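# Place the desk's wooden block on the stand's top plate

## Task

Move the wooden block from the desk onto the top plate of the stand's post, using either robot or both. The post is locked at the correct height and must still be locked there at the end; bringing it down quickly can fail the job even while a robot holds it. When finished, release the block and move the robots away. The block must stay on the plate without any robot supporting it. No robot may fall over or be left leaning.

## Robot and tools

Setup: two identical mobile robots, r1 and r2, each a Hello Robot Stretch 4. Each has an omni-wheel base, a lift on a mast, an arm that extends forward, a three-joint wrist and a two-finger gripper. Each robot is about 1.6 m tall, and its base rim lies within 0.23 m of its base origin. Cameras: r1_head_camera, r1_head_left_camera, r1_head_right_camera, r1_wrist_camera, and the same four names for r2. A loose object may occasionally get a brief push.

Frames: the base frame sits on the floor under the base centre, with x forward, y left and z up. hand_pose is a point between the open fingertips, given in this frame, and its printed value can be somewhat off. base_odometry is measured in the base frame as it was at scene start. It counts wheel turns only, so slipping shows up as travel. Heading runs from -3.142 to 3.142, positive to the left. Each robot reports in its own frames, so only images, lidar_m and wrist_depth_mm show where the two robots are relative to each other.

execute_actions(actions, cameras): actions is a list holding one action, or an empty list, which only returns state and images. An action is an object keyed by robot name ("r1", "r2"). Under each name you may give:
- base: exactly one relative move from where the base last measured itself. translate_m is straight travel in metres, forward positive, -2 to 2. strafe_m is sideways travel in metres, left positive, -2 to 2. rotate_rad turns in place in radians, counter-clockwise from above positive, -3.2 to 3.2.
- joints: absolute targets by joint name. lift_m is 0 to 1.2 m. arm_m is extension, 0 to 0.55 m. wrist_yaw_rad is -1.134 to 4.276: 0 forward, positive left, 3.14 folded, and above 3.4 the arm may get in the way. wrist_pitch_rad is -1.117 to 4.259: 0 level, 1.57 pointing down. wrist_roll_rad is -1.117 to 4.259: 0 means fingers at equal height, positive turns clockwise as seen from behind. gripper_m is the fingertip gap, -0.038 to 0.141; below 0 the fingers press together. Done tolerances are ±0.004 for lift, arm and gripper, ±0.02 for yaw and roll, and ±0.05 for pitch.
- pace: "slow", "default", "fast" or "max". Base speeds are 0.1, 0.3, 0.4 and 0.6 m/s and turn rates are 1, 2, 3 and 4 rad/s. With the lift above 0.2 these are capped, down to 0.3 m/s and 1 rad/s at lift 1.2.
- contact_limits: {"arm_m": 0 to 0.75}, how hard the arm may push before it halts; the default is 0.5.
- end_of_arm: "enable_torque", sent alone, wakes wrist or gripper motors that have switched off.
All motions in an action start together, and each action runs at most 15 s. A joint target outside its range is clipped, and the result says so. Any unknown key or other invalid value rejects the whole call. A part left out of an action may still be pushing toward its old target. cameras is a list of names, or "all", null or omitted for all cameras, or [] for none. Images come back in the order given by the pictures line.

wait(seconds 0 to 10) lets time pass and returns state and images. zoom_image(camera, region [x0,y0,x1,y1] in pixels, at most 504x504) gives a closer view of that camera's latest full image. finished_scene(scene 1 or 2) ends the scene for good and reports success. If a result reports a stop, any later calls in that same reply are skipped.

Result lines: base_status and joint_status give the outcome of each motion. "done" for the base means the wheels turned the full amount, even if they slipped. off_target means it came to rest short and may still be pushing. contact_stop_at_<key> means it hit something and that part goes slack. limit_stop_at_<name> means a built-in limit stopped it. torque_fault means the wrist or gripper motor went limp; send enable_torque. on_its_own reports things not commanded in the call; its "held at" is the held target, not the actual position. lidar_m is 12 distances in 30-degree sectors: the 1st is straight ahead and they go counter-clockwise (4th left, 7th behind, 10th right). "-" means nothing seen, or something closer than 0.25 m. The lidar can miss glass, thin legs and things behind the robot. wrist_depth_mm is a 7x7 grid of depths, 100 to 2000 mm. turned_by_wheels compared with turned_by_imu: a gap above about 0.1 rad suggests a bump or slip, and the heading error is about their difference. base_tilt is in degrees, forward and right positive, with a fixed bias of up to about 1.5. motor_effort is in percent, positive toward higher joint values, with the peak in brackets; for wheels, positive turns the base right. A gripper grip shows only as a clear change in gripper effort during a firm squeeze. A load in a level gripper moves pitch effort away from 0.

Gripping: command a gap below the block's width. Squeezing more pulls the block toward the wrist. If the fingertips catch on a surface, raise the lift. To unfold at scene start, send lift_m 0.4 with wrist_yaw_rad 0.

Avoid: robots pressing on each other (contact can fail the run, and a base drives hard into contact after just millimetres). Two robots' travel can differ by about 3 cm per metre. Avoid tipping: don't drive or turn with more than 1 kg held while arm_m is above 0.2, and be careful pulling or pushing with the gripper high. A tilt above 6 degrees triggers limit_stop_at_tilt. Also avoid lowering the post quickly, dropping the block, slamming, and wrist overloads above about 2 kg. Self-collision stops can occur when pitch is below -0.2 with roll below -0.4 or above 4. The simulation keeps running while you think.

Each tool is called after "Emit:" in YAML: its name, and indented under it one key for each argument.

## Session

Emit:
execute_actions:
  actions: []

Scene clock: 0.00 s.
r1.base_odometry: x=+0.000 y=+0.000 heading=+0.000 (m, m, rad; r1's odometry frame)
r1.turned_by_wheels: +0.000 (rad since the last result)
r1.turned_by_imu: +0.000 (rad since the last result)
r1.base_tilt: forward=+1.1 right=-0.8 (deg)
r1.lidar_m: 3.75 1.43 1.03 0.99 1.03 0.98 0.95 1.00 1.37 3.92 2.75 2.76
r1.base_status: not commanded
r1.joint_positions: lift_m=+0.131 arm_m=+0.001 wrist_yaw_rad=+3.066 wrist_pitch_rad=+0.006 wrist_roll_rad=-0.019 gripper_m=+0.057
r1.joint_status: not commanded
r1.motor_effort: lift_m=+20 arm_m=+0 wrist_yaw_rad=+1 wrist_pitch_rad=-5 wrist_roll_rad=+0 gripper_m=-3 wheel_0=+0 wheel_1=-1 wheel_2=+0 (%)
r1.hand_pose: x=-0.1087 y=+0.1090 z=+0.3075 quat_wxyz=(+0.038, -0.003, -0.009, +0.999) (m; r1's base frame)
r1.wrist_depth_mm: - 141 1078 1078 1078 1098 1098 / - 139 1060 1078 1078 1098 1078 / - 126 195 1078 1078 1078 1078 / 108 141 243 1078 1098 1098 1078 / 1060 1060 1078 1098 1078 1098 1098 / 1025 1060 210 1078 196 1060 1078 / 831 866 788 152 809 741 788
r2.base_odometry: x=+0.000 y=+0.000 heading=+0.000 (m, m, rad; r2's odometry frame)
r2.turned_by_wheels: +0.000 (rad since the last result)
r2.turned_by_imu: +0.000 (rad since the last result)
r2.base_tilt: forward=-0.2 right=+0.1 (deg)
r2.lidar_m: 1.92 2.74 2.85 2.77 3.32 1.35 2.72 5.21 1.93 1.38 1.32 1.40
r2.base_status: not commanded
r2.joint_positions: lift_m=+0.218 arm_m=-0.003 wrist_yaw_rad=+3.136 wrist_pitch_rad=+0.018 wrist_roll_rad=-0.004 gripper_m=+0.057
r2.joint_status: not commanded
r2.motor_effort: lift_m=+19 arm_m=+0 wrist_yaw_rad=+0 wrist_pitch_rad=-6 wrist_roll_rad=+2 gripper_m=-6 wheel_0=+0 wheel_1=+0 wheel_2=+0 (%)
r2.hand_pose: x=-0.1196 y=+0.0891 z=+0.3910 quat_wxyz=(+0.003, -0.009, -0.002, +1.000) (m; r2's base frame)
r2.wrist_depth_mm: - 143 - - - - - / - 124 157 - - - - / - 118 155 - - - - / 110 144 216 - - - - / 219 - - - - - - / 226 1499 198 1308 197 1308 1281 / 223 960 976 108 976 878 917
pictures: r1_head_camera, r1_head_left_camera, r1_head_right_camera, r1_wrist_camera, r2_head_camera, r2_head_left_camera, r2_head_right_camera, r2_wrist_camera
Images, in order (width x height): r1_head_camera 420x560, r1_head_left_camera 420x672, r1_head_right_camera 420x672, r1_wrist_camera 616x392, r2_head_camera 420x560, r2_head_left_camera 420x672, r2_head_right_camera 420x672, r2_wrist_camera 616x392.

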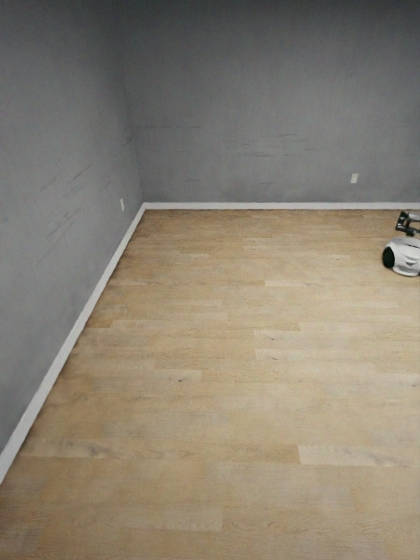

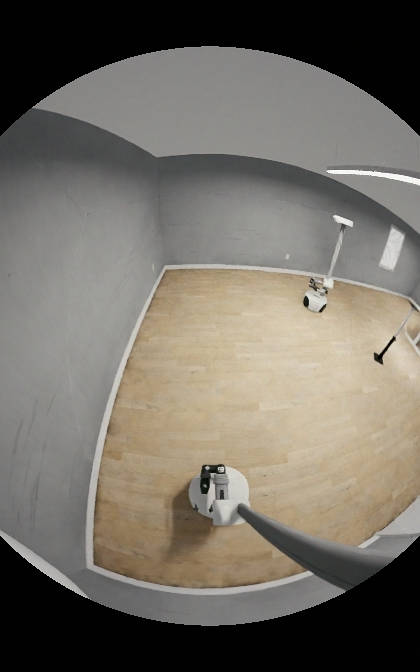

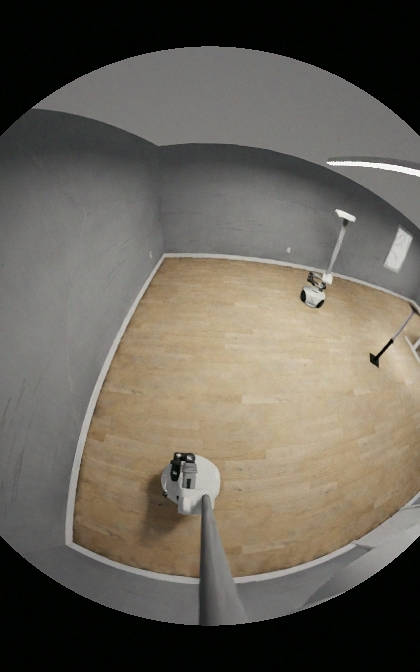

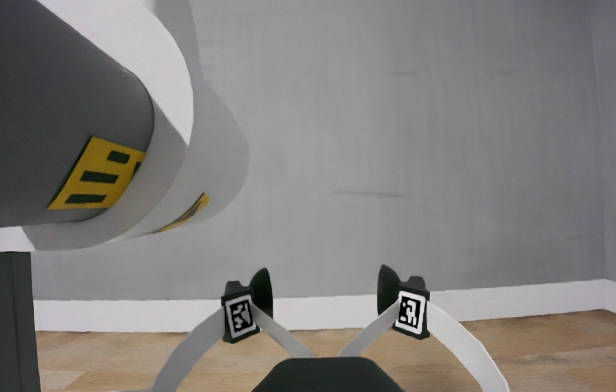

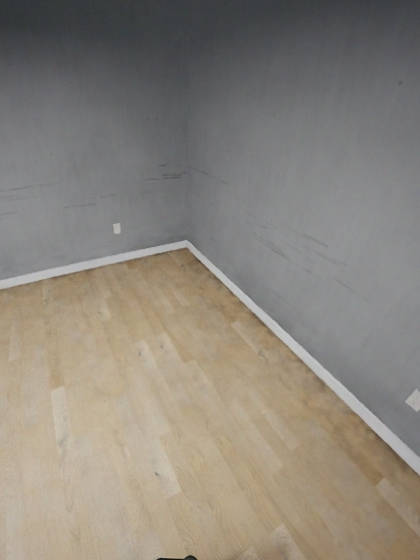

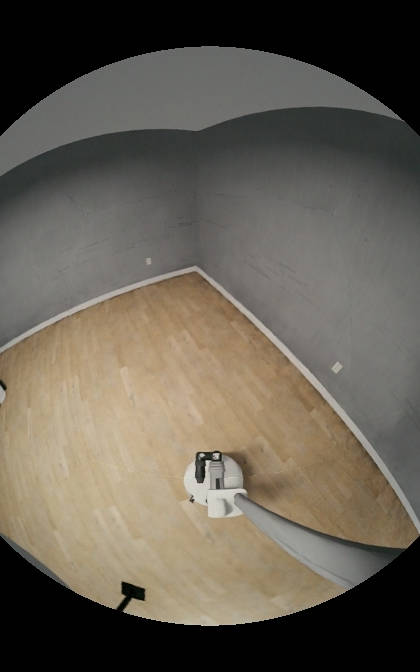

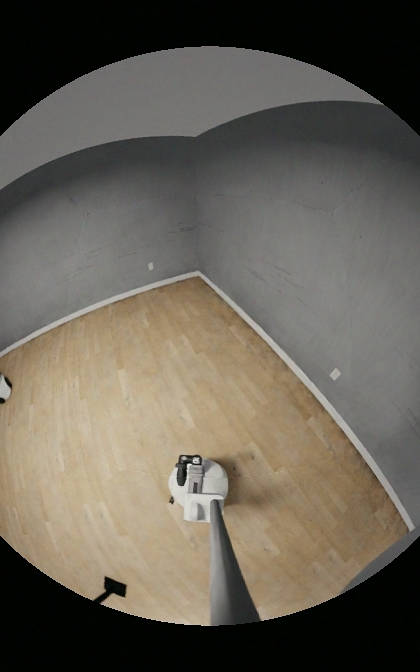

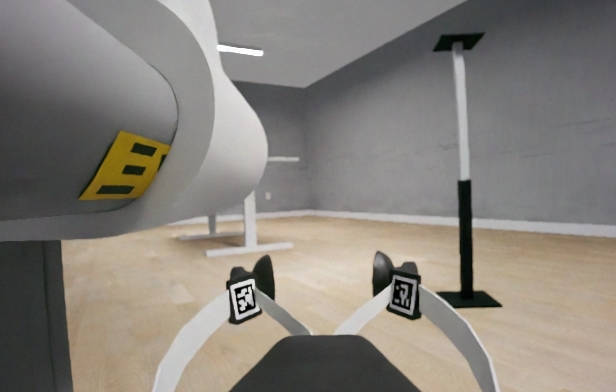

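Emit:
execute_actions:
  actions:
    - {"r2":{"base":{"rotate_rad":-3.0},"joints":{"lift_m":0.7,"wrist_yaw_rad":0,"gripper_m":0.13},"pace":"fast"},"r1":{"base":{"rotate_rad":-1.2},"pace":"fast"}}
  cameras: ["r2_head_camera","r2_wrist_camera","r2_head_left_camera","r1_head_camera"]

Scene clock: 6.00 s.
r1.base_odometry: x=+0.000 y=+0.000 heading=-1.200 (m, m, rad; r1's odometry frame)
r1.turned_by_wheels: -1.200 (rad since the last result)
r1.turned_by_imu: -1.197 (rad since the last result)
r1.base_tilt: forward=+0.9 right=-0.9 (deg)
r1.lidar_m: 2.70 2.78 3.76 1.70 1.11 0.99 1.00 1.04 0.95 0.95 1.18 2.40
r1.base_status: done
r1.joint_positions: lift_m=+0.131 arm_m=+0.001 wrist_yaw_rad=+3.066 wrist_pitch_rad=+0.006 wrist_roll_rad=-0.019 gripper_m=+0.057
r1.joint_status: not commanded
r1.motor_effort: lift_m=+20(20) arm_m=+0(0) wrist_yaw_rad=+0(1) wrist_pitch_rad=-5(5) wrist_roll_rad=-1(1) gripper_m=-3(3) wheel_0=+0(10) wheel_1=+0(6) wheel_2=-1(9) (%)
r1.hand_pose: x=-0.1087 y=+0.1090 z=+0.3075 quat_wxyz=(+0.038, -0.003, -0.009, +0.999) (m; r1's base frame)
r1.wrist_depth_mm: - 141 1229 1138 1060 976 931 / - 139 1205 1160 1060 976 917 / - 126 196 1138 1060 991 904 / 108 141 243 1138 1060 976 917 / 1008 1308 1255 1138 1060 991 904 / 1060 1229 209 1118 196 960 931 / 820 866 788 152 820 732 798
r2.base_odometry: x=+0.000 y=+0.000 heading=-3.000 (m, m, rad; r2's odometry frame)
r2.turned_by_wheels: -3.000 (rad since the last result)
r2.turned_by_imu: -2.981 (rad since the last result)
r2.base_tilt: forward=-0.1 right=+0.1 (deg)
r2.lidar_m: 2.51 3.46 1.71 1.36 1.33 1.46 2.26 2.74 2.82 2.78 3.34 1.36
r2.base_status: done
r2.joint_positions: lift_m=+0.700 arm_m=-0.003 wrist_yaw_rad=+0.001 wrist_pitch_rad=+0.018 wrist_roll_rad=-0.004 gripper_m=+0.130
r2.joint_status: all done
r2.motor_effort: lift_m=+23(25) arm_m=+0(0) wrist_yaw_rad=-2(7) wrist_pitch_rad=-6(6) wrist_roll_rad=+2(2) gripper_m=-1(4) wheel_0=+0(9) wheel_1=+0(8) wheel_2=-1(10) (%)
r2.hand_pose: x=+0.4568 y=-0.0873 z=+0.8727 quat_wxyz=(+1.000, -0.002, +0.009, +0.000) (m; r2's base frame)
r2.wrist_depth_mm: - - - - - - - / - - - - - - - / - - - - - - - / - - - - - - - / - - - - - - - / - - 224 - - - - / - 1983 - 108 - 1863 1756
pictures: r1_head_camera, r2_head_camera, r2_head_left_camera, r2_wrist_camera
Images, in order (width x height): r1_head_camera 420x560, r2_head_camera 420x560, r2_head_left_camera 420x672, r2_wrist_camera 616x392.

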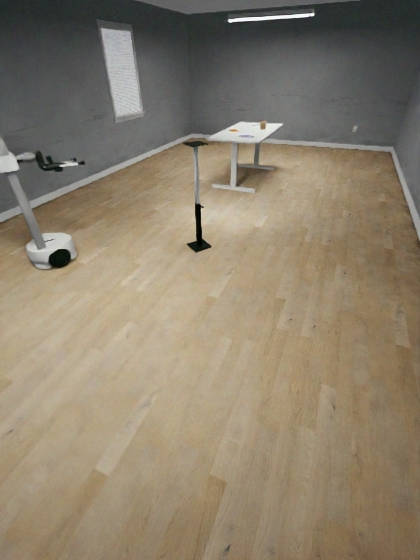

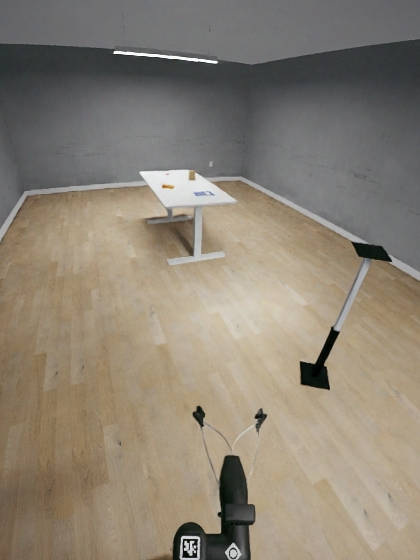

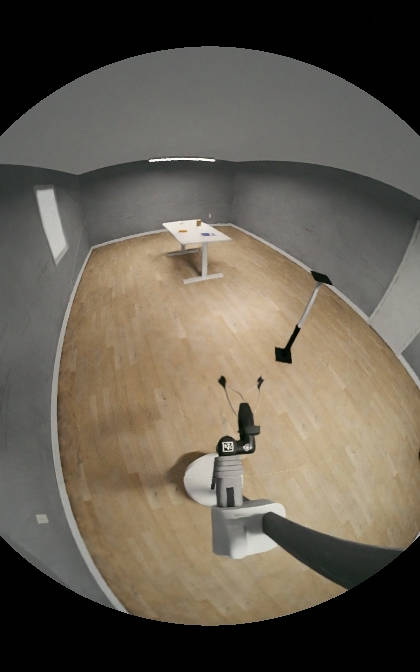

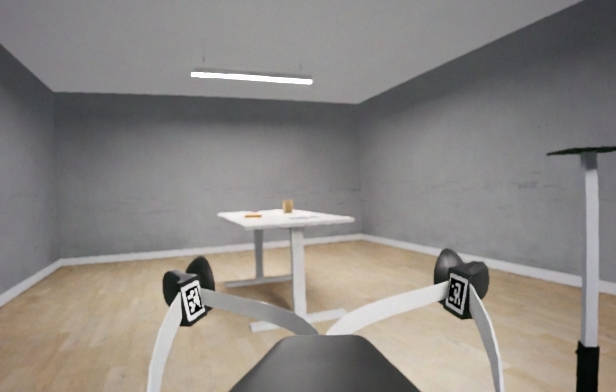

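Emit:
execute_actions:
  actions:
    - {"r2":{"base":{"translate_m":1.8},"pace":"max"}}
  cameras: ["r2_head_camera","r2_wrist_camera","r2_head_left_camera","r1_head_camera"]

Scene clock: 16.00 s.
r1.base_odometry: x=+0.000 y=+0.000 heading=-1.200 (m, m, rad; r1's odometry frame)
r1.turned_by_wheels: +0.000 (rad since the last result)
r1.turned_by_imu: -0.002 (rad since the last result)
r1.base_tilt: forward=+1.0 right=-0.9 (deg)
r1.lidar_m: 2.71 4.10 3.75 1.70 1.08 0.99 1.01 1.05 0.95 0.96 1.20 2.39
r1.base_status: not commanded
r1.joint_positions: lift_m=+0.131 arm_m=+0.001 wrist_yaw_rad=+3.066 wrist_pitch_rad=+0.006 wrist_roll_rad=-0.019 gripper_m=+0.057
r1.joint_status: not commanded
r1.motor_effort: lift_m=+20(20) arm_m=+0(0) wrist_yaw_rad=+0(0) wrist_pitch_rad=-5(5) wrist_roll_rad=+0(1) gripper_m=-3(2) wheel_0=+0(0) wheel_1=-1(0) wheel_2=-1(1) (%)
r1.hand_pose: x=-0.1087 y=+0.1090 z=+0.3075 quat_wxyz=(+0.038, -0.003, -0.009, +0.999) (m; r1's base frame)
r1.wrist_depth_mm: - 141 1255 1138 1060 976 917 / - 139 1229 1160 1060 991 917 / - 127 195 1160 1042 976 917 / 108 141 243 1160 1060 976 917 / 1008 1308 1229 1160 1060 976 917 / 1042 1229 210 1098 195 976 904 / 831 866 778 151 809 732 798
r2.base_odometry: x=-1.782 y=-0.254 heading=-3.000 (m, m, rad; r2's odometry frame)
r2.turned_by_wheels: +0.000 (rad since the last result)
r2.turned_by_imu: +0.003 (rad since the last result)
r2.base_tilt: forward=-0.2 right=+0.1 (deg)
r2.lidar_m: 0.75 0.73 2.52 2.03 2.01 2.21 3.44 4.41 0.95 2.72 2.69 0.98
r2.base_status: done
r2.joint_positions: lift_m=+0.700 arm_m=-0.003 wrist_yaw_rad=+0.000 wrist_pitch_rad=+0.018 wrist_roll_rad=-0.004 gripper_m=+0.130
r2.joint_status: not commanded
r2.motor_effort: lift_m=+19(23) arm_m=+0(0) wrist_yaw_rad=-1(1) wrist_pitch_rad=-6(6) wrist_roll_rad=+1(1) gripper_m=-1(2) wheel_0=+1(10) wheel_1=+2(6) wheel_2=+1(12) (%)
r2.hand_pose: x=+0.4568 y=-0.0874 z=+0.8730 quat_wxyz=(+1.000, -0.002, +0.009, +0.000) (m; r2's base frame)
r2.wrist_depth_mm: - - - - - - - / - - - - - - - / - - - - - - - / - - - - - - - / - 1430 1336 1281 - - - / 768 676 223 661 788 - - / 521 1182 1863 108 - 1921 1863
pictures: r1_head_camera, r2_head_camera, r2_head_left_camera, r2_wrist_camera
Images, in order (width x height): r1_head_camera 420x560, r2_head_camera 420x560, r2_head_left_camera 420x672, r2_wrist_camera 616x392.

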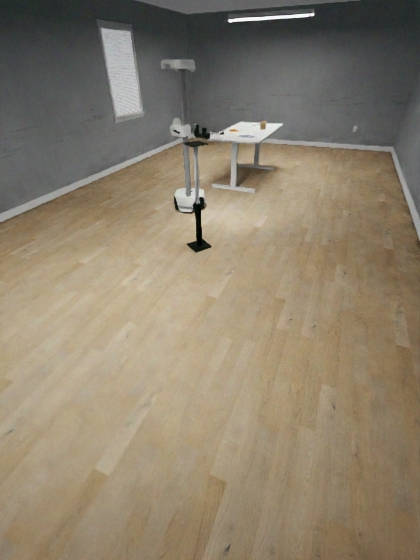

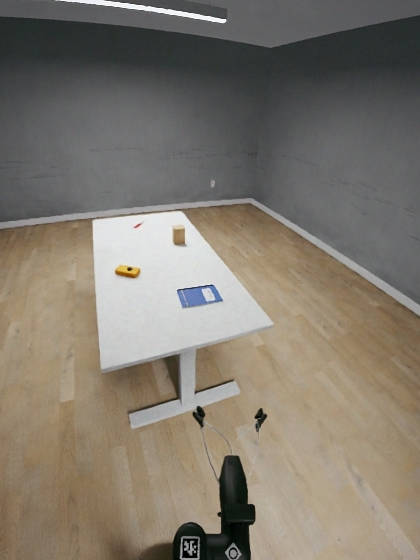

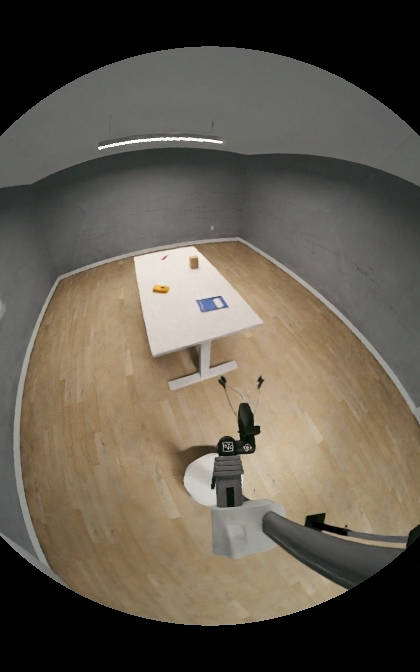

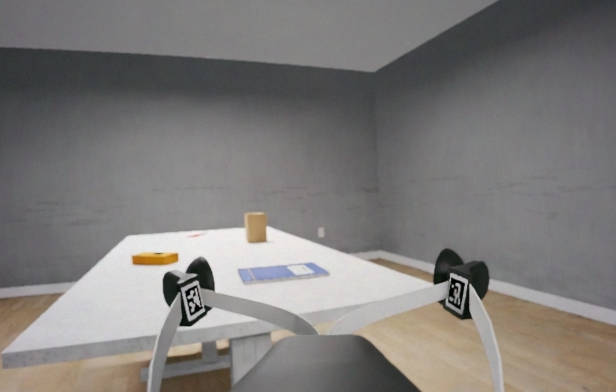

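Emit:
execute_actions:
  actions:
    - {"r2":{"base":{"strafe_m":-0.7},"pace":"max"}}
  cameras: ["r2_head_camera"]

Emit:
execute_actions:
  actions:
    - {"r2":{"base":{"translate_m":2.0},"pace":"max"}}
  cameras: ["r2_head_left_camera"]

Emit:
execute_actions:
  actions:
    - {"r2":{"base":{"rotate_rad":1.93},"pace":"fast"}}
  cameras: ["r2_head_camera","r2_wrist_camera"]

Scene clock: 29.03 s.
r1.base_odometry: x=+0.000 y=+0.000 heading=-1.200 (m, m, rad; r1's odometry frame)
r1.turned_by_wheels: +0.000 (rad since the last result)
r1.turned_by_imu: -0.001 (rad since the last result)
r1.base_tilt: forward=+0.8 right=-1.1 (deg)
r1.lidar_m: 2.70 4.13 3.75 1.71 1.09 1.00 1.01 1.04 0.94 0.96 1.20 2.42
r1.base_status: not commanded
r1.joint_positions: lift_m=+0.131 arm_m=+0.001 wrist_yaw_rad=+3.066 wrist_pitch_rad=+0.006 wrist_roll_rad=-0.019 gripper_m=+0.057
r1.joint_status: not commanded
r1.motor_effort: lift_m=+20(20) arm_m=+0(0) wrist_yaw_rad=+1(0) wrist_pitch_rad=-5(5) wrist_roll_rad=+0(1) gripper_m=-3(3) wheel_0=+0(0) wheel_1=+0(0) wheel_2=+0(1) (%)
r1.hand_pose: x=-0.1087 y=+0.1090 z=+0.3075 quat_wxyz=(+0.038, -0.003, -0.009, +0.999) (m; r1's base frame)
r1.wrist_depth_mm: - 141 1229 1138 1060 991 917 / - 139 1229 1138 1060 976 917 / - 126 195 1160 1060 976 931 / 108 141 243 1138 1060 976 917 / 1008 1281 1255 1160 1060 991 917 / 1060 1255 209 1118 196 960 917 / 820 866 778 152 798 741 809
r2.base_odometry: x=-1.881 y=+0.439 heading=-3.000 (m, m, rad; r2's odometry frame)
r2.turned_by_wheels: +0.000 (rad since the last result)
r2.turned_by_imu: -0.001 (rad since the last result)
r2.base_tilt: forward=-0.1 right=+0.1 (deg)
r2.lidar_m: 3.42 1.01 1.10 2.69 2.68 2.93 0.51 0.53 2.57 2.07 2.06 2.26
r2.base_status: done
r2.joint_positions: lift_m=+0.700 arm_m=-0.003 wrist_yaw_rad=+0.000 wrist_pitch_rad=+0.018 wrist_roll_rad=-0.004 gripper_m=+0.130
r2.joint_status: not commanded
r2.motor_effort: lift_m=+19(19) arm_m=+0(0) wrist_yaw_rad=-1(0) wrist_pitch_rad=-6(6) wrist_roll_rad=+2(1) gripper_m=-2(1) wheel_0=-2(11) wheel_1=+1(13) wheel_2=+0(2) (%)
r2.hand_pose: x=+0.4568 y=-0.0874 z=+0.8730 quat_wxyz=(+1.000, -0.002, +0.009, +0.000) (m; r2's base frame)
r2.wrist_depth_mm: - - - - - - 1863 / - - - - - - 1808 / - - - - - - 1863 / - - - - - - 1863 / 1430 1708 - - - - 1983 / 866 - 223 - - - 1863 / 1983 1983 - 108 1983 1863 1808
pictures: r2_head_camera
Images, in order (width x height): r2_head_camera 420x560.

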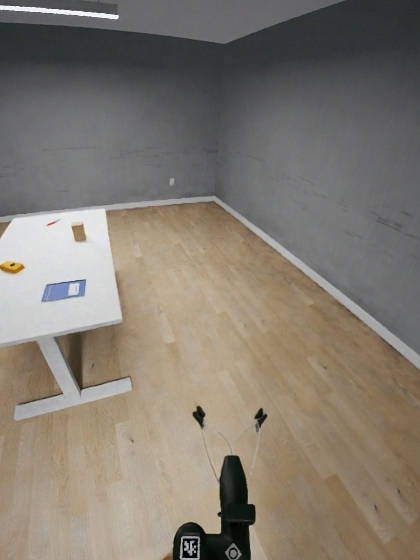

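Scene clock: 34.97 s.
r1.base_odometry: x=+0.000 y=+0.000 heading=-1.200 (m, m, rad; r1's odometry frame)
r1.turned_by_wheels: +0.000 (rad since the last result)
r1.turned_by_imu: -0.001 (rad since the last result)
r1.base_tilt: forward=+0.8 right=-1.0 (deg)
r1.lidar_m: 2.70 4.11 3.76 1.69 1.07 1.00 1.01 1.05 0.95 0.96 1.21 2.41
r1.base_status: not commanded
r1.joint_positions: lift_m=+0.131 arm_m=+0.001 wrist_yaw_rad=+3.066 wrist_pitch_rad=+0.006 wrist_roll_rad=-0.019 gripper_m=+0.057
r1.joint_status: not commanded
r1.motor_effort: lift_m=+20(20) arm_m=+0(0) wrist_yaw_rad=+1(1) wrist_pitch_rad=-5(5) wrist_roll_rad=+0(0) gripper_m=-2(3) wheel_0=+0(0) wheel_1=+0(0) wheel_2=-1(1) (%)
r1.hand_pose: x=-0.1087 y=+0.1090 z=+0.3075 quat_wxyz=(+0.038, -0.003, -0.009, +0.999) (m; r1's base frame)
r1.wrist_depth_mm: - 141 1229 1160 1060 976 917 / - 139 1205 1160 1060 976 917 / - 126 196 1138 1060 991 917 / 108 141 243 1160 1060 976 917 / 1008 1336 1255 1160 1042 976 917 / 1060 1255 210 1118 196 991 917 / 831 866 778 152 820 741 798
r2.base_odometry: x=-3.861 y=+0.156 heading=-3.000 (m, m, rad; r2's odometry frame)
r2.turned_by_wheels: +0.000 (rad since the last result)
r2.turned_by_imu: +0.003 (rad since the last result)
r2.base_tilt: forward=-0.1 right=+0.1 (deg)
r2.lidar_m: 2.19 2.71 0.88 0.71 0.68 0.77 - 3.33 1.64 1.29 1.29 1.42
r2.base_status: done
r2.joint_positions: lift_m=+0.700 arm_m=-0.003 wrist_yaw_rad=+0.000 wrist_pitch_rad=+0.018 wrist_roll_rad=-0.004 gripper_m=+0.130
r2.joint_status: not commanded
r2.motor_effort: lift_m=+19(19) arm_m=+0(0) wrist_yaw_rad=+0(0) wrist_pitch_rad=-5(6) wrist_roll_rad=+1(2) gripper_m=-1(2) wheel_0=+1(6) wheel_1=+1(9) wheel_2=+2(11) (%)
r2.hand_pose: x=+0.4568 y=-0.0874 z=+0.8730 quat_wxyz=(+1.000, -0.002, +0.009, +0.000) (m; r2's base frame)
r2.wrist_depth_mm: - - - - 1921 1397 1098 / - - - - 1983 1430 1138 / - - - - - 1397 1138 / - - - - - 1464 1160 / - - - - - 1336 1138 / - - 223 - 1863 1308 1138 / - 1921 - 108 1808 1464 1138
pictures: r2_head_left_camera
Images, in order (width x height): r2_head_left_camera 420x672.

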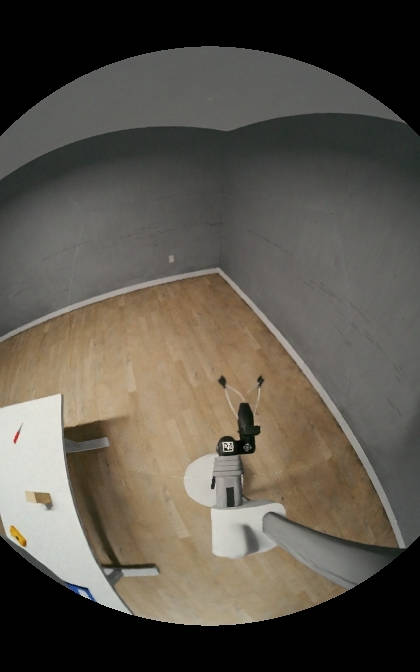

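Scene clock: 37.00 s.
r1.base_odometry: x=+0.000 y=+0.000 heading=-1.200 (m, m, rad; r1's odometry frame)
r1.turned_by_wheels: +0.000 (rad since the last result)
r1.turned_by_imu: +0.000 (rad since the last result)
r1.base_tilt: forward=+0.9 right=-0.9 (deg)
r1.lidar_m: 2.70 4.12 3.76 1.68 1.09 0.99 1.00 1.04 0.95 0.95 1.20 2.41
r1.base_status: not commanded
r1.joint_positions: lift_m=+0.131 arm_m=+0.001 wrist_yaw_rad=+3.066 wrist_pitch_rad=+0.006 wrist_roll_rad=-0.019 gripper_m=+0.057
r1.joint_status: not commanded
r1.motor_effort: lift_m=+20(20) arm_m=+0(0) wrist_yaw_rad=+0(0) wrist_pitch_rad=-4(6) wrist_roll_rad=-1(1) gripper_m=-2(2) wheel_0=+0(0) wheel_1=+0(0) wheel_2=-1(1) (%)
r1.hand_pose: x=-0.1087 y=+0.1090 z=+0.3075 quat_wxyz=(+0.038, -0.003, -0.009, +0.999) (m; r1's base frame)
r1.wrist_depth_mm: - 141 1229 1160 1042 976 917 / - 139 1205 1160 1060 976 917 / - 127 195 1138 1060 976 917 / 108 140 243 1138 1060 976 917 / 1025 1336 1255 1138 1060 976 917 / 1078 1229 210 1098 196 960 917 / 831 866 788 151 798 741 798
r2.base_odometry: x=-3.861 y=+0.156 heading=-1.070 (m, m, rad; r2's odometry frame)
r2.turned_by_wheels: +1.930 (rad since the last result)
r2.turned_by_imu: +1.918 (rad since the last result)
r2.base_tilt: forward=-0.1 right=+0.1 (deg)
r2.lidar_m: 0.68 0.73 1.03 4.82 1.90 1.35 1.28 1.35 1.82 2.69 2.82 0.74
r2.base_status: done
r2.joint_positions: lift_m=+0.700 arm_m=-0.003 wrist_yaw_rad=+0.000 wrist_pitch_rad=+0.018 wrist_roll_rad=-0.004 gripper_m=+0.130
r2.joint_status: not commanded
r2.motor_effort: lift_m=+19(19) arm_m=+0(0) wrist_yaw_rad=+0(1) wrist_pitch_rad=-6(6) wrist_roll_rad=+2(2) gripper_m=-3(1) wheel_0=-1(8) wheel_1=-2(5) wheel_2=-1(10) (%)
r2.hand_pose: x=+0.4568 y=-0.0874 z=+0.8730 quat_wxyz=(+1.000, -0.002, +0.009, +0.000) (m; r2's base frame)
r2.wrist_depth_mm: - - - - - - - / - - - - - - - / - - - - - - - / - - - - - - - / - - - 1060 1229 1098 - / 683 668 224 647 539 508 591 / 517 492 492 108 500 480 1708
pictures: r2_head_camera, r2_wrist_camera
Images, in order (width x height): r2_head_camera 420x560, r2_wrist_camera 616x392.

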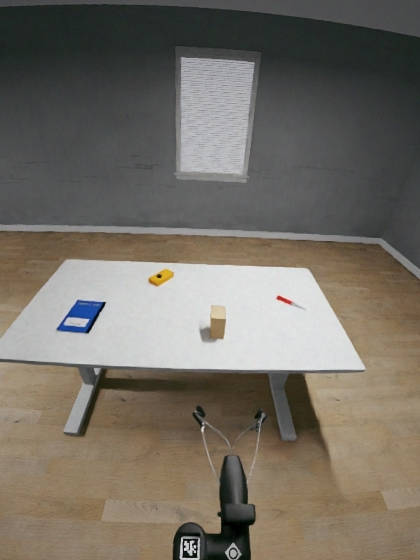

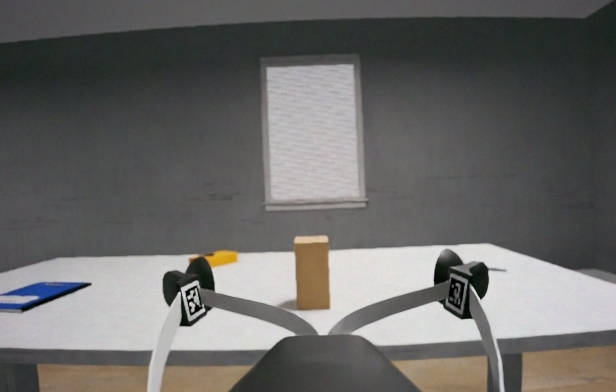

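Emit:
execute_actions:
  actions:
    - {"r2":{"base":{"translate_m":0.2},"joints":{"lift_m":0.625,"arm_m":0.12},"pace":"fast"}}
  cameras: ["r2_head_camera","r2_wrist_camera"]

Scene clock: 43.93 s.
r1.base_odometry: x=+0.000 y=+0.000 heading=-1.200 (m, m, rad; r1's odometry frame)
r1.turned_by_wheels: +0.000 (rad since the last result)
r1.turned_by_imu: -0.001 (rad since the last result)
r1.base_tilt: forward=+0.9 right=-1.0 (deg)
r1.lidar_m: 2.70 4.11 3.76 1.69 1.09 0.99 1.00 1.05 0.94 0.96 1.19 2.41
r1.base_status: not commanded
r1.joint_positions: lift_m=+0.131 arm_m=+0.001 wrist_yaw_rad=+3.066 wrist_pitch_rad=+0.006 wrist_roll_rad=-0.019 gripper_m=+0.057
r1.joint_status: not commanded
r1.motor_effort: lift_m=+20(20) arm_m=+0(0) wrist_yaw_rad=+0(1) wrist_pitch_rad=-5(6) wrist_roll_rad=-1(1) gripper_m=-3(2) wheel_0=+0(0) wheel_1=+0(0) wheel_2=-1(1) (%)
r1.hand_pose: x=-0.1087 y=+0.1090 z=+0.3075 quat_wxyz=(+0.038, -0.003, -0.009, +0.999) (m; r1's base frame)
r1.wrist_depth_mm: - 141 1229 1138 1060 991 917 / - 139 1205 1138 1042 976 904 / - 126 196 1138 1060 991 931 / 108 140 243 1160 1060 976 917 / 1025 1308 1229 1160 1042 1008 917 / 1042 1229 209 1118 196 976 917 / 831 866 778 151 809 741 809
r2.base_odometry: x=-3.765 y=-0.020 heading=-1.069 (m, m, rad; r2's odometry frame)
r2.turned_by_wheels: +0.000 (rad since the last result)
r2.turned_by_imu: +0.001 (rad since the last result)
r2.base_tilt: forward=-0.1 right=+0.0 (deg)
r2.lidar_m: 0.50 0.52 0.72 2.51 2.19 1.57 1.49 1.54 2.10 2.70 0.72 0.51
r2.base_status: done
r2.joint_positions: lift_m=+0.625 arm_m=+0.119 wrist_yaw_rad=+0.000 wrist_pitch_rad=+0.018 wrist_roll_rad=-0.004 gripper_m=+0.130
r2.joint_status: all done
r2.motor_effort: lift_m=+15(16) arm_m=+8(8) wrist_yaw_rad=+0(1) wrist_pitch_rad=-6(6) wrist_roll_rad=+2(3) gripper_m=-1(2) wheel_0=+1(8) wheel_1=+2(10) wheel_2=+3(11) (%)
r2.hand_pose: x=+0.5779 y=-0.0874 z=+0.7984 quat_wxyz=(+1.000, -0.002, +0.009, +0.000) (m; r2's base frame)
r2.wrist_depth_mm: - - - - - - - / - - - - - - - / - - - - - - - / - - - - - - - / 931 741 842 315 759 707 676 / 436 436 224 315 347 329 375 / 297 287 307 108 294 270 273
pictures: r2_head_camera, r2_wrist_camera
Images, in order (width x height): r2_head_camera 420x560, r2_wrist_camera 616x392.

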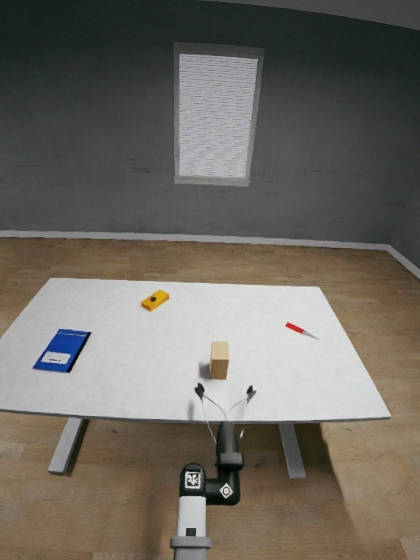

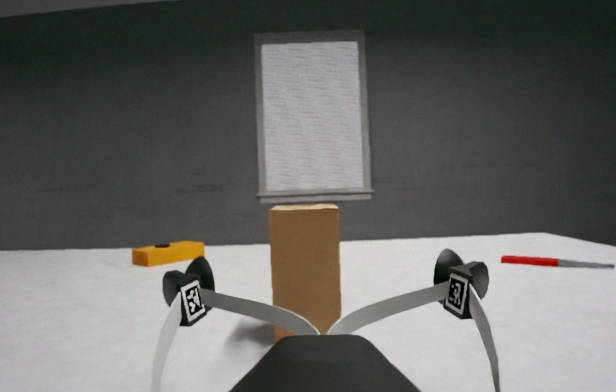

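Emit:
execute_actions:
  actions:
    - {"r2":{"base":{"strafe_m":0.015},"joints":{"arm_m":0.245}}}
  cameras: ["r2_head_camera","r2_wrist_camera"]

Emit:
execute_actions:
  actions:
    - {"r2":{"joints":{"gripper_m":0.005}}}
  cameras: ["r2_head_camera","r2_wrist_camera"]

Scene clock: 50.23 s.
r1.base_odometry: x=+0.000 y=+0.000 heading=-1.200 (m, m, rad; r1's odometry frame)
r1.turned_by_wheels: +0.000 (rad since the last result)
r1.turned_by_imu: -0.001 (rad since the last result)
r1.base_tilt: forward=+1.0 right=-1.0 (deg)
r1.lidar_m: 2.70 4.11 3.76 1.69 1.10 1.00 1.01 1.05 0.95 0.96 1.20 2.41
r1.base_status: not commanded
r1.joint_positions: lift_m=+0.131 arm_m=+0.001 wrist_yaw_rad=+3.066 wrist_pitch_rad=+0.006 wrist_roll_rad=-0.019 gripper_m=+0.057
r1.joint_status: not commanded
r1.motor_effort: lift_m=+20(20) arm_m=+0(0) wrist_yaw_rad=+0(0) wrist_pitch_rad=-5(5) wrist_roll_rad=-1(0) gripper_m=-1(4) wheel_0=+0(0) wheel_1=+0(0) wheel_2=-1(1) (%)
r1.hand_pose: x=-0.1087 y=+0.1090 z=+0.3075 quat_wxyz=(+0.038, -0.003, -0.009, +0.999) (m; r1's base frame)
r1.wrist_depth_mm: - 141 1229 1160 1060 976 931 / - 139 1205 1138 1042 976 917 / - 127 195 1160 1060 991 917 / 108 141 243 1138 1060 991 917 / 1008 1308 1281 1160 1060 976 917 / 1060 1229 210 1118 196 976 931 / 820 866 778 152 809 741 798
r2.base_odometry: x=-3.752 y=-0.012 heading=-1.069 (m, m, rad; r2's odometry frame)
r2.turned_by_wheels: +0.000 (rad since the last result)
r2.turned_by_imu: +0.000 (rad since the last result)
r2.base_tilt: forward=-0.2 right=+0.1 (deg)
r2.lidar_m: 0.47 0.52 0.70 2.52 2.17 1.59 1.49 1.57 2.10 2.71 0.72 0.51
r2.base_status: done
r2.joint_positions: lift_m=+0.625 arm_m=+0.243 wrist_yaw_rad=+0.000 wrist_pitch_rad=+0.018 wrist_roll_rad=-0.004 gripper_m=+0.130
r2.joint_status: all done
r2.motor_effort: lift_m=+15(15) arm_m=+9(9) wrist_yaw_rad=+0(1) wrist_pitch_rad=-6(6) wrist_roll_rad=+2(2) gripper_m=-2(2) wheel_0=+0(7) wheel_1=+2(6) wheel_2=+0(2) (%)
r2.hand_pose: x=+0.7028 y=-0.0874 z=+0.7984 quat_wxyz=(+1.000, -0.002, +0.009, +0.000) (m; r2's base frame)
r2.wrist_depth_mm: - - - - - - - / - - - - - - - / - - - - - - - / - - - - - - - / - - - 189 640 699 668 / 436 433 224 190 190 327 370 / 298 287 307 108 273 266 272
pictures: r2_head_camera, r2_wrist_camera
Images, in order (width x height): r2_head_camera 420x560, r2_wrist_camera 616x392.

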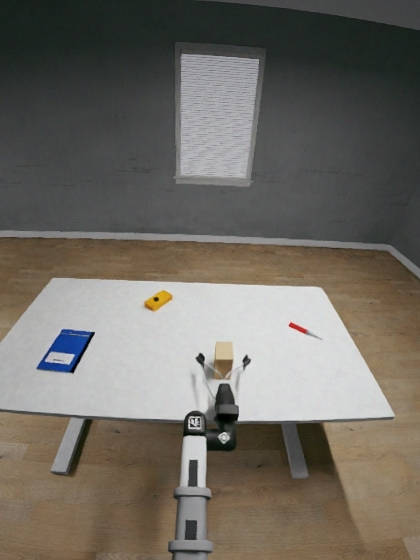

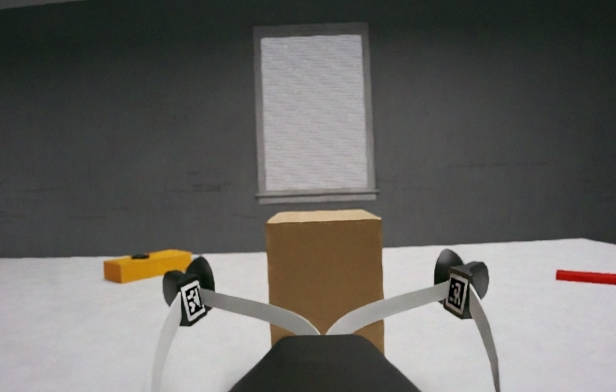

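Scene clock: 52.40 s.
r1.base_odometry: x=+0.000 y=+0.000 heading=-1.200 (m, m, rad; r1's odometry frame)
r1.turned_by_wheels: +0.000 (rad since the last result)
r1.turned_by_imu: +0.000 (rad since the last result)
r1.base_tilt: forward=+1.0 right=-0.9 (deg)
r1.lidar_m: 2.69 4.10 3.76 1.68 1.09 1.00 1.00 1.04 0.94 0.97 1.19 2.40
r1.base_status: not commanded
r1.joint_positions: lift_m=+0.131 arm_m=+0.001 wrist_yaw_rad=+3.066 wrist_pitch_rad=+0.006 wrist_roll_rad=-0.019 gripper_m=+0.057
r1.joint_status: not commanded
r1.motor_effort: lift_m=+20(20) arm_m=+0(0) wrist_yaw_rad=+1(0) wrist_pitch_rad=-4(5) wrist_roll_rad=+0(1) gripper_m=-2(2) wheel_0=+0(0) wheel_1=+0(1) wheel_2=+0(1) (%)
r1.hand_pose: x=-0.1087 y=+0.1090 z=+0.3075 quat_wxyz=(+0.038, -0.003, -0.009, +0.999) (m; r1's base frame)
r1.wrist_depth_mm: - 141 1229 1138 1078 960 931 / - 139 1229 1160 1060 976 917 / - 127 195 1138 1060 976 917 / 108 140 243 1160 1060 991 917 / 1008 1366 1255 1160 1060 991 917 / 1060 1229 209 1098 196 960 917 / 831 866 768 152 820 741 798
r2.base_odometry: x=-3.752 y=-0.012 heading=-1.069 (m, m, rad; r2's odometry frame)
r2.turned_by_wheels: +0.000 (rad since the last result)
r2.turned_by_imu: +0.000 (rad since the last result)
r2.base_tilt: forward=-0.1 right=+0.1 (deg)
r2.lidar_m: 0.50 0.51 0.72 2.51 2.20 1.59 1.49 1.56 2.11 2.72 0.75 0.54
r2.base_status: not commanded
r2.joint_positions: lift_m=+0.625 arm_m=+0.244 wrist_yaw_rad=+0.000 wrist_pitch_rad=+0.018 wrist_roll_rad=-0.004 gripper_m=+0.005
r2.joint_status: all done
r2.motor_effort: lift_m=+14(15) arm_m=+8(8) wrist_yaw_rad=-2(0) wrist_pitch_rad=-6(5) wrist_roll_rad=+2(1) gripper_m=-27(29) wheel_0=+0(0) wheel_1=+1(2) wheel_2=+0(0) (%)
r2.hand_pose: x=+0.7029 y=-0.0874 z=+0.7984 quat_wxyz=(+1.000, -0.002, +0.009, +0.000) (m; r2's base frame)
r2.wrist_depth_mm: - - - - - - - / - - - - - - - / - - - - - - - / - - - - - - - / - - - 173 212 707 676 / 439 436 186 174 176 347 370 / 296 270 306 108 274 264 272
pictures: r2_head_camera, r2_wrist_camera
Images, in order (width x height): r2_head_camera 420x560, r2_wrist_camera 616x392.

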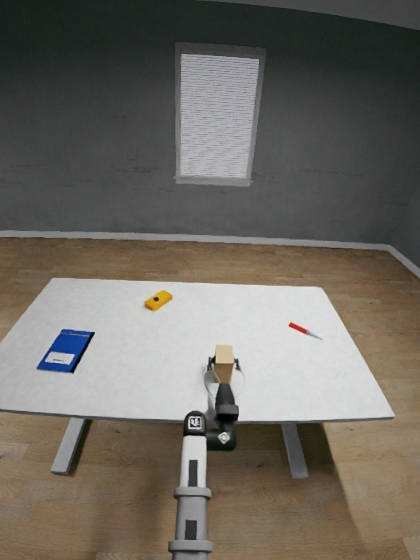

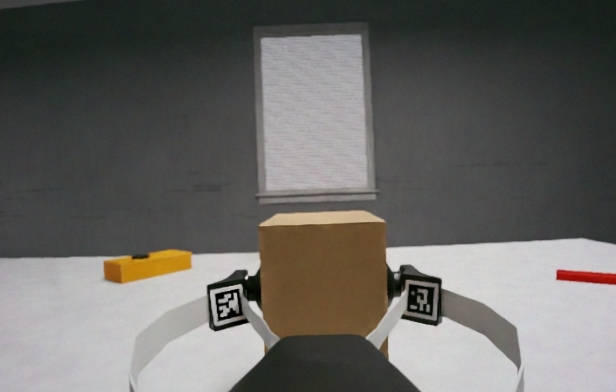

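Emit:
execute_actions:
  actions:
    - {"r2":{"joints":{"lift_m":0.66}}}
  cameras: ["r2_wrist_camera"]

Emit:
execute_actions:
  actions:
    - {"r2":{"base":{"translate_m":-0.2},"joints":{"lift_m":0.7,"arm_m":0.0}}}
  cameras: []

Emit:
execute_actions:
  actions:
    - {"r2":{"base":{"rotate_rad":1.25}},"r1":{"base":{"translate_m":0.8},"joints":{"lift_m":0.85,"wrist_yaw_rad":0},"pace":"max"}}
  cameras: ["r2_head_camera","r2_wrist_camera","r1_wrist_camera"]

Scene clock: 63.63 s.
r1.base_odometry: x=+0.000 y=+0.000 heading=-1.200 (m, m, rad; r1's odometry frame)
r1.turned_by_wheels: +0.000 (rad since the last result)
r1.turned_by_imu: -0.001 (rad since the last result)
r1.base_tilt: forward=+0.9 right=-1.0 (deg)
r1.lidar_m: 2.68 4.10 3.75 1.70 1.09 0.99 1.01 1.05 0.94 0.96 1.19 2.42
r1.base_status: not commanded
r1.joint_positions: lift_m=+0.131 arm_m=+0.001 wrist_yaw_rad=+3.066 wrist_pitch_rad=+0.006 wrist_roll_rad=-0.019 gripper_m=+0.057
r1.joint_status: not commanded
r1.motor_effort: lift_m=+20(20) arm_m=+0(0) wrist_yaw_rad=+0(0) wrist_pitch_rad=-5(5) wrist_roll_rad=+0(0) gripper_m=-2(2) wheel_0=+0(0) wheel_1=+0(0) wheel_2=-1(1) (%)
r1.hand_pose: x=-0.1087 y=+0.1090 z=+0.3075 quat_wxyz=(+0.038, -0.003, -0.009, +0.999) (m; r1's base frame)
r1.wrist_depth_mm: - 141 1229 1138 1060 976 917 / - 139 1205 1138 1060 991 917 / - 126 195 1160 1060 991 904 / 108 141 244 1160 1078 976 917 / 1025 1336 1255 1138 1042 976 904 / 1078 1205 210 1118 196 976 917 / 820 866 778 152 809 732 798
r2.base_odometry: x=-3.752 y=-0.012 heading=-1.069 (m, m, rad; r2's odometry frame)
r2.turned_by_wheels: +0.000 (rad since the last result)
r2.turned_by_imu: +0.000 (rad since the last result)
r2.base_tilt: forward=-0.1 right=+0.1 (deg)
r2.lidar_m: 0.51 0.51 0.71 2.50 2.18 1.59 1.49 1.56 2.11 2.70 0.73 0.51
r2.base_status: not commanded
r2.joint_positions: lift_m=+0.660 arm_m=+0.244 wrist_yaw_rad=+0.000 wrist_pitch_rad=+0.021 wrist_roll_rad=-0.004 gripper_m=+0.005
r2.joint_status: all done
r2.motor_effort: lift_m=+25(25) arm_m=+8(8) wrist_yaw_rad=-1(0) wrist_pitch_rad=-15(17) wrist_roll_rad=+2(2) gripper_m=-26(26) wheel_0=+0(0) wheel_1=+2(2) wheel_2=+0(0) (%)
r2.hand_pose: x=+0.7028 y=-0.0874 z=+0.8316 quat_wxyz=(+1.000, -0.002, +0.011, +0.000) (m; r2's base frame)
r2.wrist_depth_mm: - - - - - - - / - - - - - - - / - - - - - - - / - - - - - - - / - - - 174 211 - - / 530 535 186 174 176 424 459 / 366 330 377 108 338 327 332
pictures: r2_wrist_camera
Images, in order (width x height): r2_wrist_camera 616x392.

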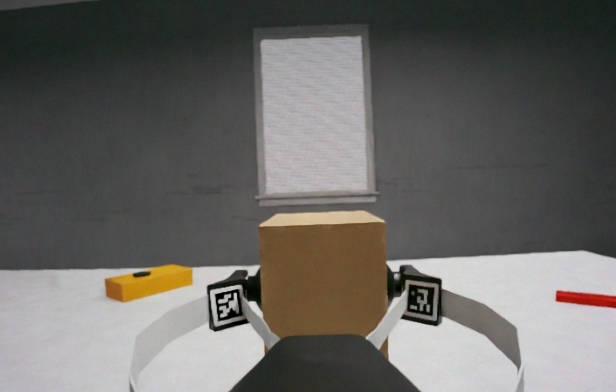

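Scene clock: 65.70 s.
r1.base_odometry: x=+0.000 y=+0.000 heading=-1.200 (m, m, rad; r1's odometry frame)
r1.turned_by_wheels: +0.000 (rad since the last result)
r1.turned_by_imu: +0.000 (rad since the last result)
r1.base_tilt: forward=+0.9 right=-1.0 (deg)
r1.lidar_m: 2.70 4.11 3.75 1.69 1.07 0.99 1.00 1.04 0.94 0.96 1.19 2.41
r1.base_status: not commanded
r1.joint_positions: lift_m=+0.131 arm_m=+0.001 wrist_yaw_rad=+3.066 wrist_pitch_rad=+0.006 wrist_roll_rad=-0.019 gripper_m=+0.057
r1.joint_status: not commanded
r1.motor_effort: lift_m=+20(20) arm_m=+0(0) wrist_yaw_rad=+0(0) wrist_pitch_rad=-4(5) wrist_roll_rad=-1(1) gripper_m=-3(4) wheel_0=+0(0) wheel_1=+0(0) wheel_2=-1(0) (%)
r1.hand_pose: x=-0.1087 y=+0.1090 z=+0.3075 quat_wxyz=(+0.038, -0.003, -0.009, +0.999) (m; r1's base frame)
r1.wrist_depth_mm: - 141 1229 1138 1060 976 931 / - 139 1205 1138 1060 991 917 / - 127 195 1160 1060 976 917 / 108 141 243 1160 1060 976 917 / 1025 1336 1255 1138 1042 976 904 / 1060 1255 209 1118 196 976 931 / 820 866 778 151 809 732 798
r2.base_odometry: x=-3.848 y=+0.163 heading=-1.070 (m, m, rad; r2's odometry frame)
r2.turned_by_wheels: +0.000 (rad since the last result)
r2.turned_by_imu: -0.001 (rad since the last result)
r2.base_tilt: forward=-0.2 right=+0.1 (deg)
r2.lidar_m: 0.69 0.74 1.02 4.79 1.90 1.37 1.28 1.34 1.83 2.73 2.83 0.71
r2.base_status: done
r2.joint_positions: lift_m=+0.700 arm_m=+0.001 wrist_yaw_rad=+0.000 wrist_pitch_rad=+0.021 wrist_roll_rad=-0.004 gripper_m=+0.005
r2.joint_status: all done
r2.motor_effort: lift_m=+25(26) arm_m=-9(8) wrist_yaw_rad=+2(0) wrist_pitch_rad=-16(16) wrist_roll_rad=+1(3) gripper_m=-27(26) wheel_0=-2(4) wheel_1=-2(9) wheel_2=-1(12) (%)
r2.hand_pose: x=+0.4608 y=-0.0875 z=+0.8716 quat_wxyz=(+1.000, -0.002, +0.011, +0.000) (m; r2's base frame)
r2.wrist_depth_mm: - - - - - - - / - - - - - - - / - - - - - - - / - - - - - - - / - - 1255 173 211 1078 - / 668 668 186 174 176 535 569 / 707 488 492 108 484 484 1708
pictures: none
No camera images: the call's "cameras" was empty. Leave "cameras" out to get every camera's image.

Scene clock: 68.60 s.
r1.base_odometry: x=+0.290 y=-0.746 heading=-1.200 (m, m, rad; r1's odometry frame)
r1.turned_by_wheels: +0.000 (rad since the last result)
r1.turned_by_imu: -0.002 (rad since the last result)
r1.base_tilt: forward=+1.0 right=-0.8 (deg)
r1.lidar_m: 1.91 3.80 3.47 2.96 1.91 1.73 1.75 1.37 1.24 1.26 1.49 3.17
r1.base_status: done
r1.joint_positions: lift_m=+0.850 arm_m=+0.001 wrist_yaw_rad=+0.000 wrist_pitch_rad=+0.006 wrist_roll_rad=-0.019 gripper_m=+0.057
r1.joint_status: all done
r1.motor_effort: lift_m=+23(28) arm_m=+0(0) wrist_yaw_rad=-1(6) wrist_pitch_rad=-4(5) wrist_roll_rad=+0(1) gripper_m=-3(3) wheel_0=-2(9) wheel_1=-1(11) wheel_2=+0(14) (%)
r1.hand_pose: x=+0.4609 y=-0.0873 z=+1.0262 quat_wxyz=(+1.000, -0.009, +0.003, +0.000) (m; r1's base frame)
r1.wrist_depth_mm: - - - - - - - / - - - - - - - / - - - - - - - / - - - - - - - / - - - - - - - / - - 210 - 195 - - / - - - 151 - - -
r2.base_odometry: x=-3.848 y=+0.163 heading=+0.180 (m, m, rad; r2's odometry frame)
r2.turned_by_wheels: +1.250 (rad since the last result)
r2.turned_by_imu: +1.242 (rad since the last result)
r2.base_tilt: forward=-0.1 right=+0.1 (deg)
r2.lidar_m: 2.53 2.95 1.59 1.30 1.30 1.43 2.41 2.72 0.87 0.69 0.68 0.78
r2.base_status: done
r2.joint_positions: lift_m=+0.700 arm_m=+0.001 wrist_yaw_rad=+0.000 wrist_pitch_rad=+0.021 wrist_roll_rad=-0.004 gripper_m=+0.005
r2.joint_status: not commanded
r2.motor_effort: lift_m=+23(25) arm_m=-8(8) wrist_yaw_rad=-1(0) wrist_pitch_rad=-16(16) wrist_roll_rad=+0(2) gripper_m=-27(26) wheel_0=-2(5) wheel_1=-2(8) wheel_2=-2(8) (%)
r2.hand_pose: x=+0.4609 y=-0.0873 z=+0.8717 quat_wxyz=(+1.000, -0.002, +0.011, +0.000) (m; r2's base frame)
r2.wrist_depth_mm: - - - - - - - / - - - - - - - / - - - - - - - / - - - - - - - / - - - 174 212 - - / - - 186 174 176 707 668 / - 1808 - 108 1863 1756 1756
pictures: r1_wrist_camera, r2_head_camera, r2_wrist_camera
Images, in order (width x height): r1_wrist_camera 616x392, r2_head_camera 420x560, r2_wrist_camera 616x392.

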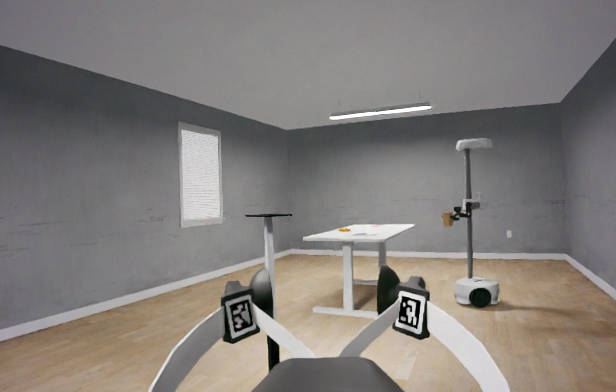

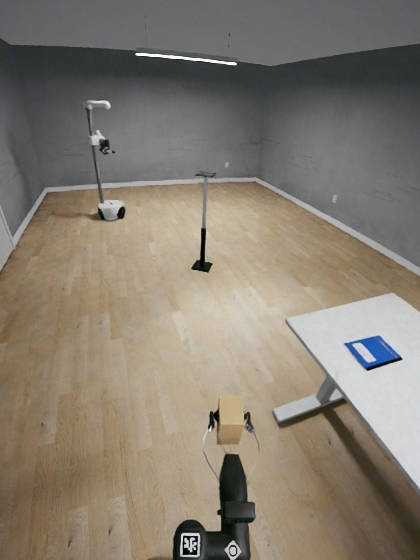

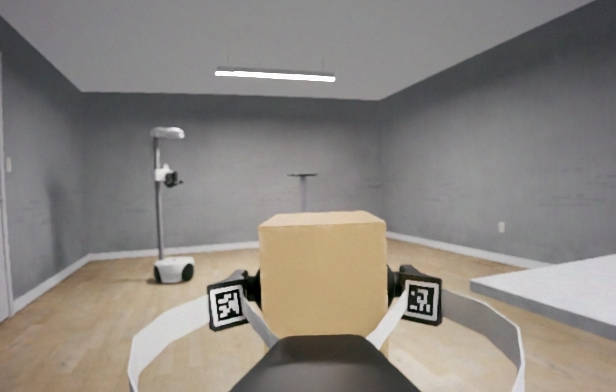

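Emit:
execute_actions:
  actions:
    - {"r2":{"base":{"translate_m":1.8},"joints":{"lift_m":0.99},"pace":"fast"},"r1":{"base":{"translate_m":0.7},"pace":"fast"}}
  cameras: ["r2_head_camera","r2_wrist_camera","r1_wrist_camera"]

Scene clock: 81.20 s.
r1.base_odometry: x=+0.543 y=-1.398 heading=-1.200 (m, m, rad; r1's odometry frame)
r1.turned_by_wheels: +0.000 (rad since the last result)
r1.turned_by_imu: -0.003 (rad since the last result)
r1.base_tilt: forward=+0.9 right=-0.8 (deg)
r1.lidar_m: 1.19 3.53 3.21 3.25 2.63 2.38 2.42 1.66 1.46 1.45 1.90 1.82
r1.base_status: done
r1.joint_positions: lift_m=+0.850 arm_m=+0.001 wrist_yaw_rad=+0.000 wrist_pitch_rad=+0.006 wrist_roll_rad=-0.019 gripper_m=+0.057
r1.joint_status: not commanded
r1.motor_effort: lift_m=+23(23) arm_m=+0(0) wrist_yaw_rad=+0(1) wrist_pitch_rad=-5(4) wrist_roll_rad=-1(1) gripper_m=-4(3) wheel_0=+0(10) wheel_1=+0(2) wheel_2=+1(10) (%)
r1.hand_pose: x=+0.4608 y=-0.0874 z=+1.0262 quat_wxyz=(+1.000, -0.009, +0.003, +0.000) (m; r1's base frame)
r1.wrist_depth_mm: - - - - - - - / - - - - - - - / - - - - - - - / - - - - - - - / - - - - - - - / - - 210 - 195 - - / - - - 151 - - -
r2.base_odometry: x=-2.077 y=+0.485 heading=+0.180 (m, m, rad; r2's odometry frame)
r2.turned_by_wheels: +0.000 (rad since the last result)
r2.turned_by_imu: +0.003 (rad since the last result)
r2.base_tilt: forward=-0.2 right=+0.1 (deg)
r2.lidar_m: 0.70 1.47 2.29 1.90 1.88 2.11 3.50 0.88 0.99 2.82 2.82 3.18
r2.base_status: done
r2.joint_positions: lift_m=+0.990 arm_m=+0.001 wrist_yaw_rad=+0.000 wrist_pitch_rad=+0.021 wrist_roll_rad=-0.004 gripper_m=+0.005
r2.joint_status: all done
r2.motor_effort: lift_m=+24(26) arm_m=-8(8) wrist_yaw_rad=-1(2) wrist_pitch_rad=-16(17) wrist_roll_rad=+3(1) gripper_m=-26(27) wheel_0=+1(9) wheel_1=+1(7) wheel_2=+1(14) (%)
r2.hand_pose: x=+0.4608 y=-0.0874 z=+1.1616 quat_wxyz=(+1.000, -0.002, +0.011, +0.000) (m; r2's base frame)
r2.wrist_depth_mm: - - - - - - - / - - - - - - - / - - - - - - - / - - - - - - - / 1430 - - 173 211 - - / - - 187 174 177 - - / - - - 108 - - -
pictures: r1_wrist_camera, r2_head_camera, r2_wrist_camera
Images, in order (width x height): r1_wrist_camera 616x392, r2_head_camera 420x560, r2_wrist_camera 616x392.

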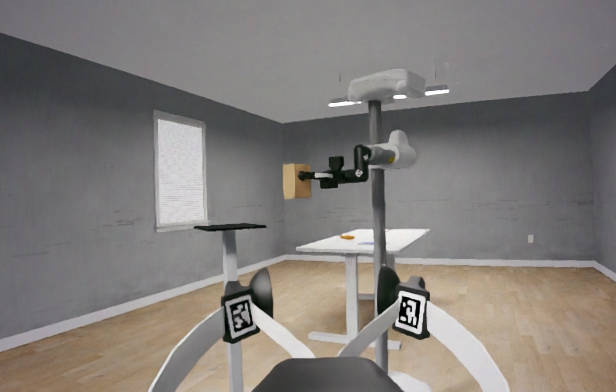

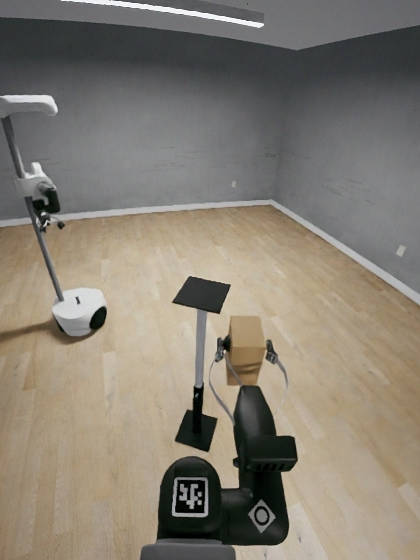

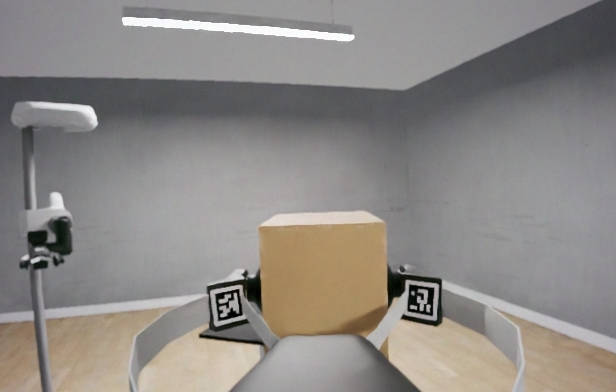

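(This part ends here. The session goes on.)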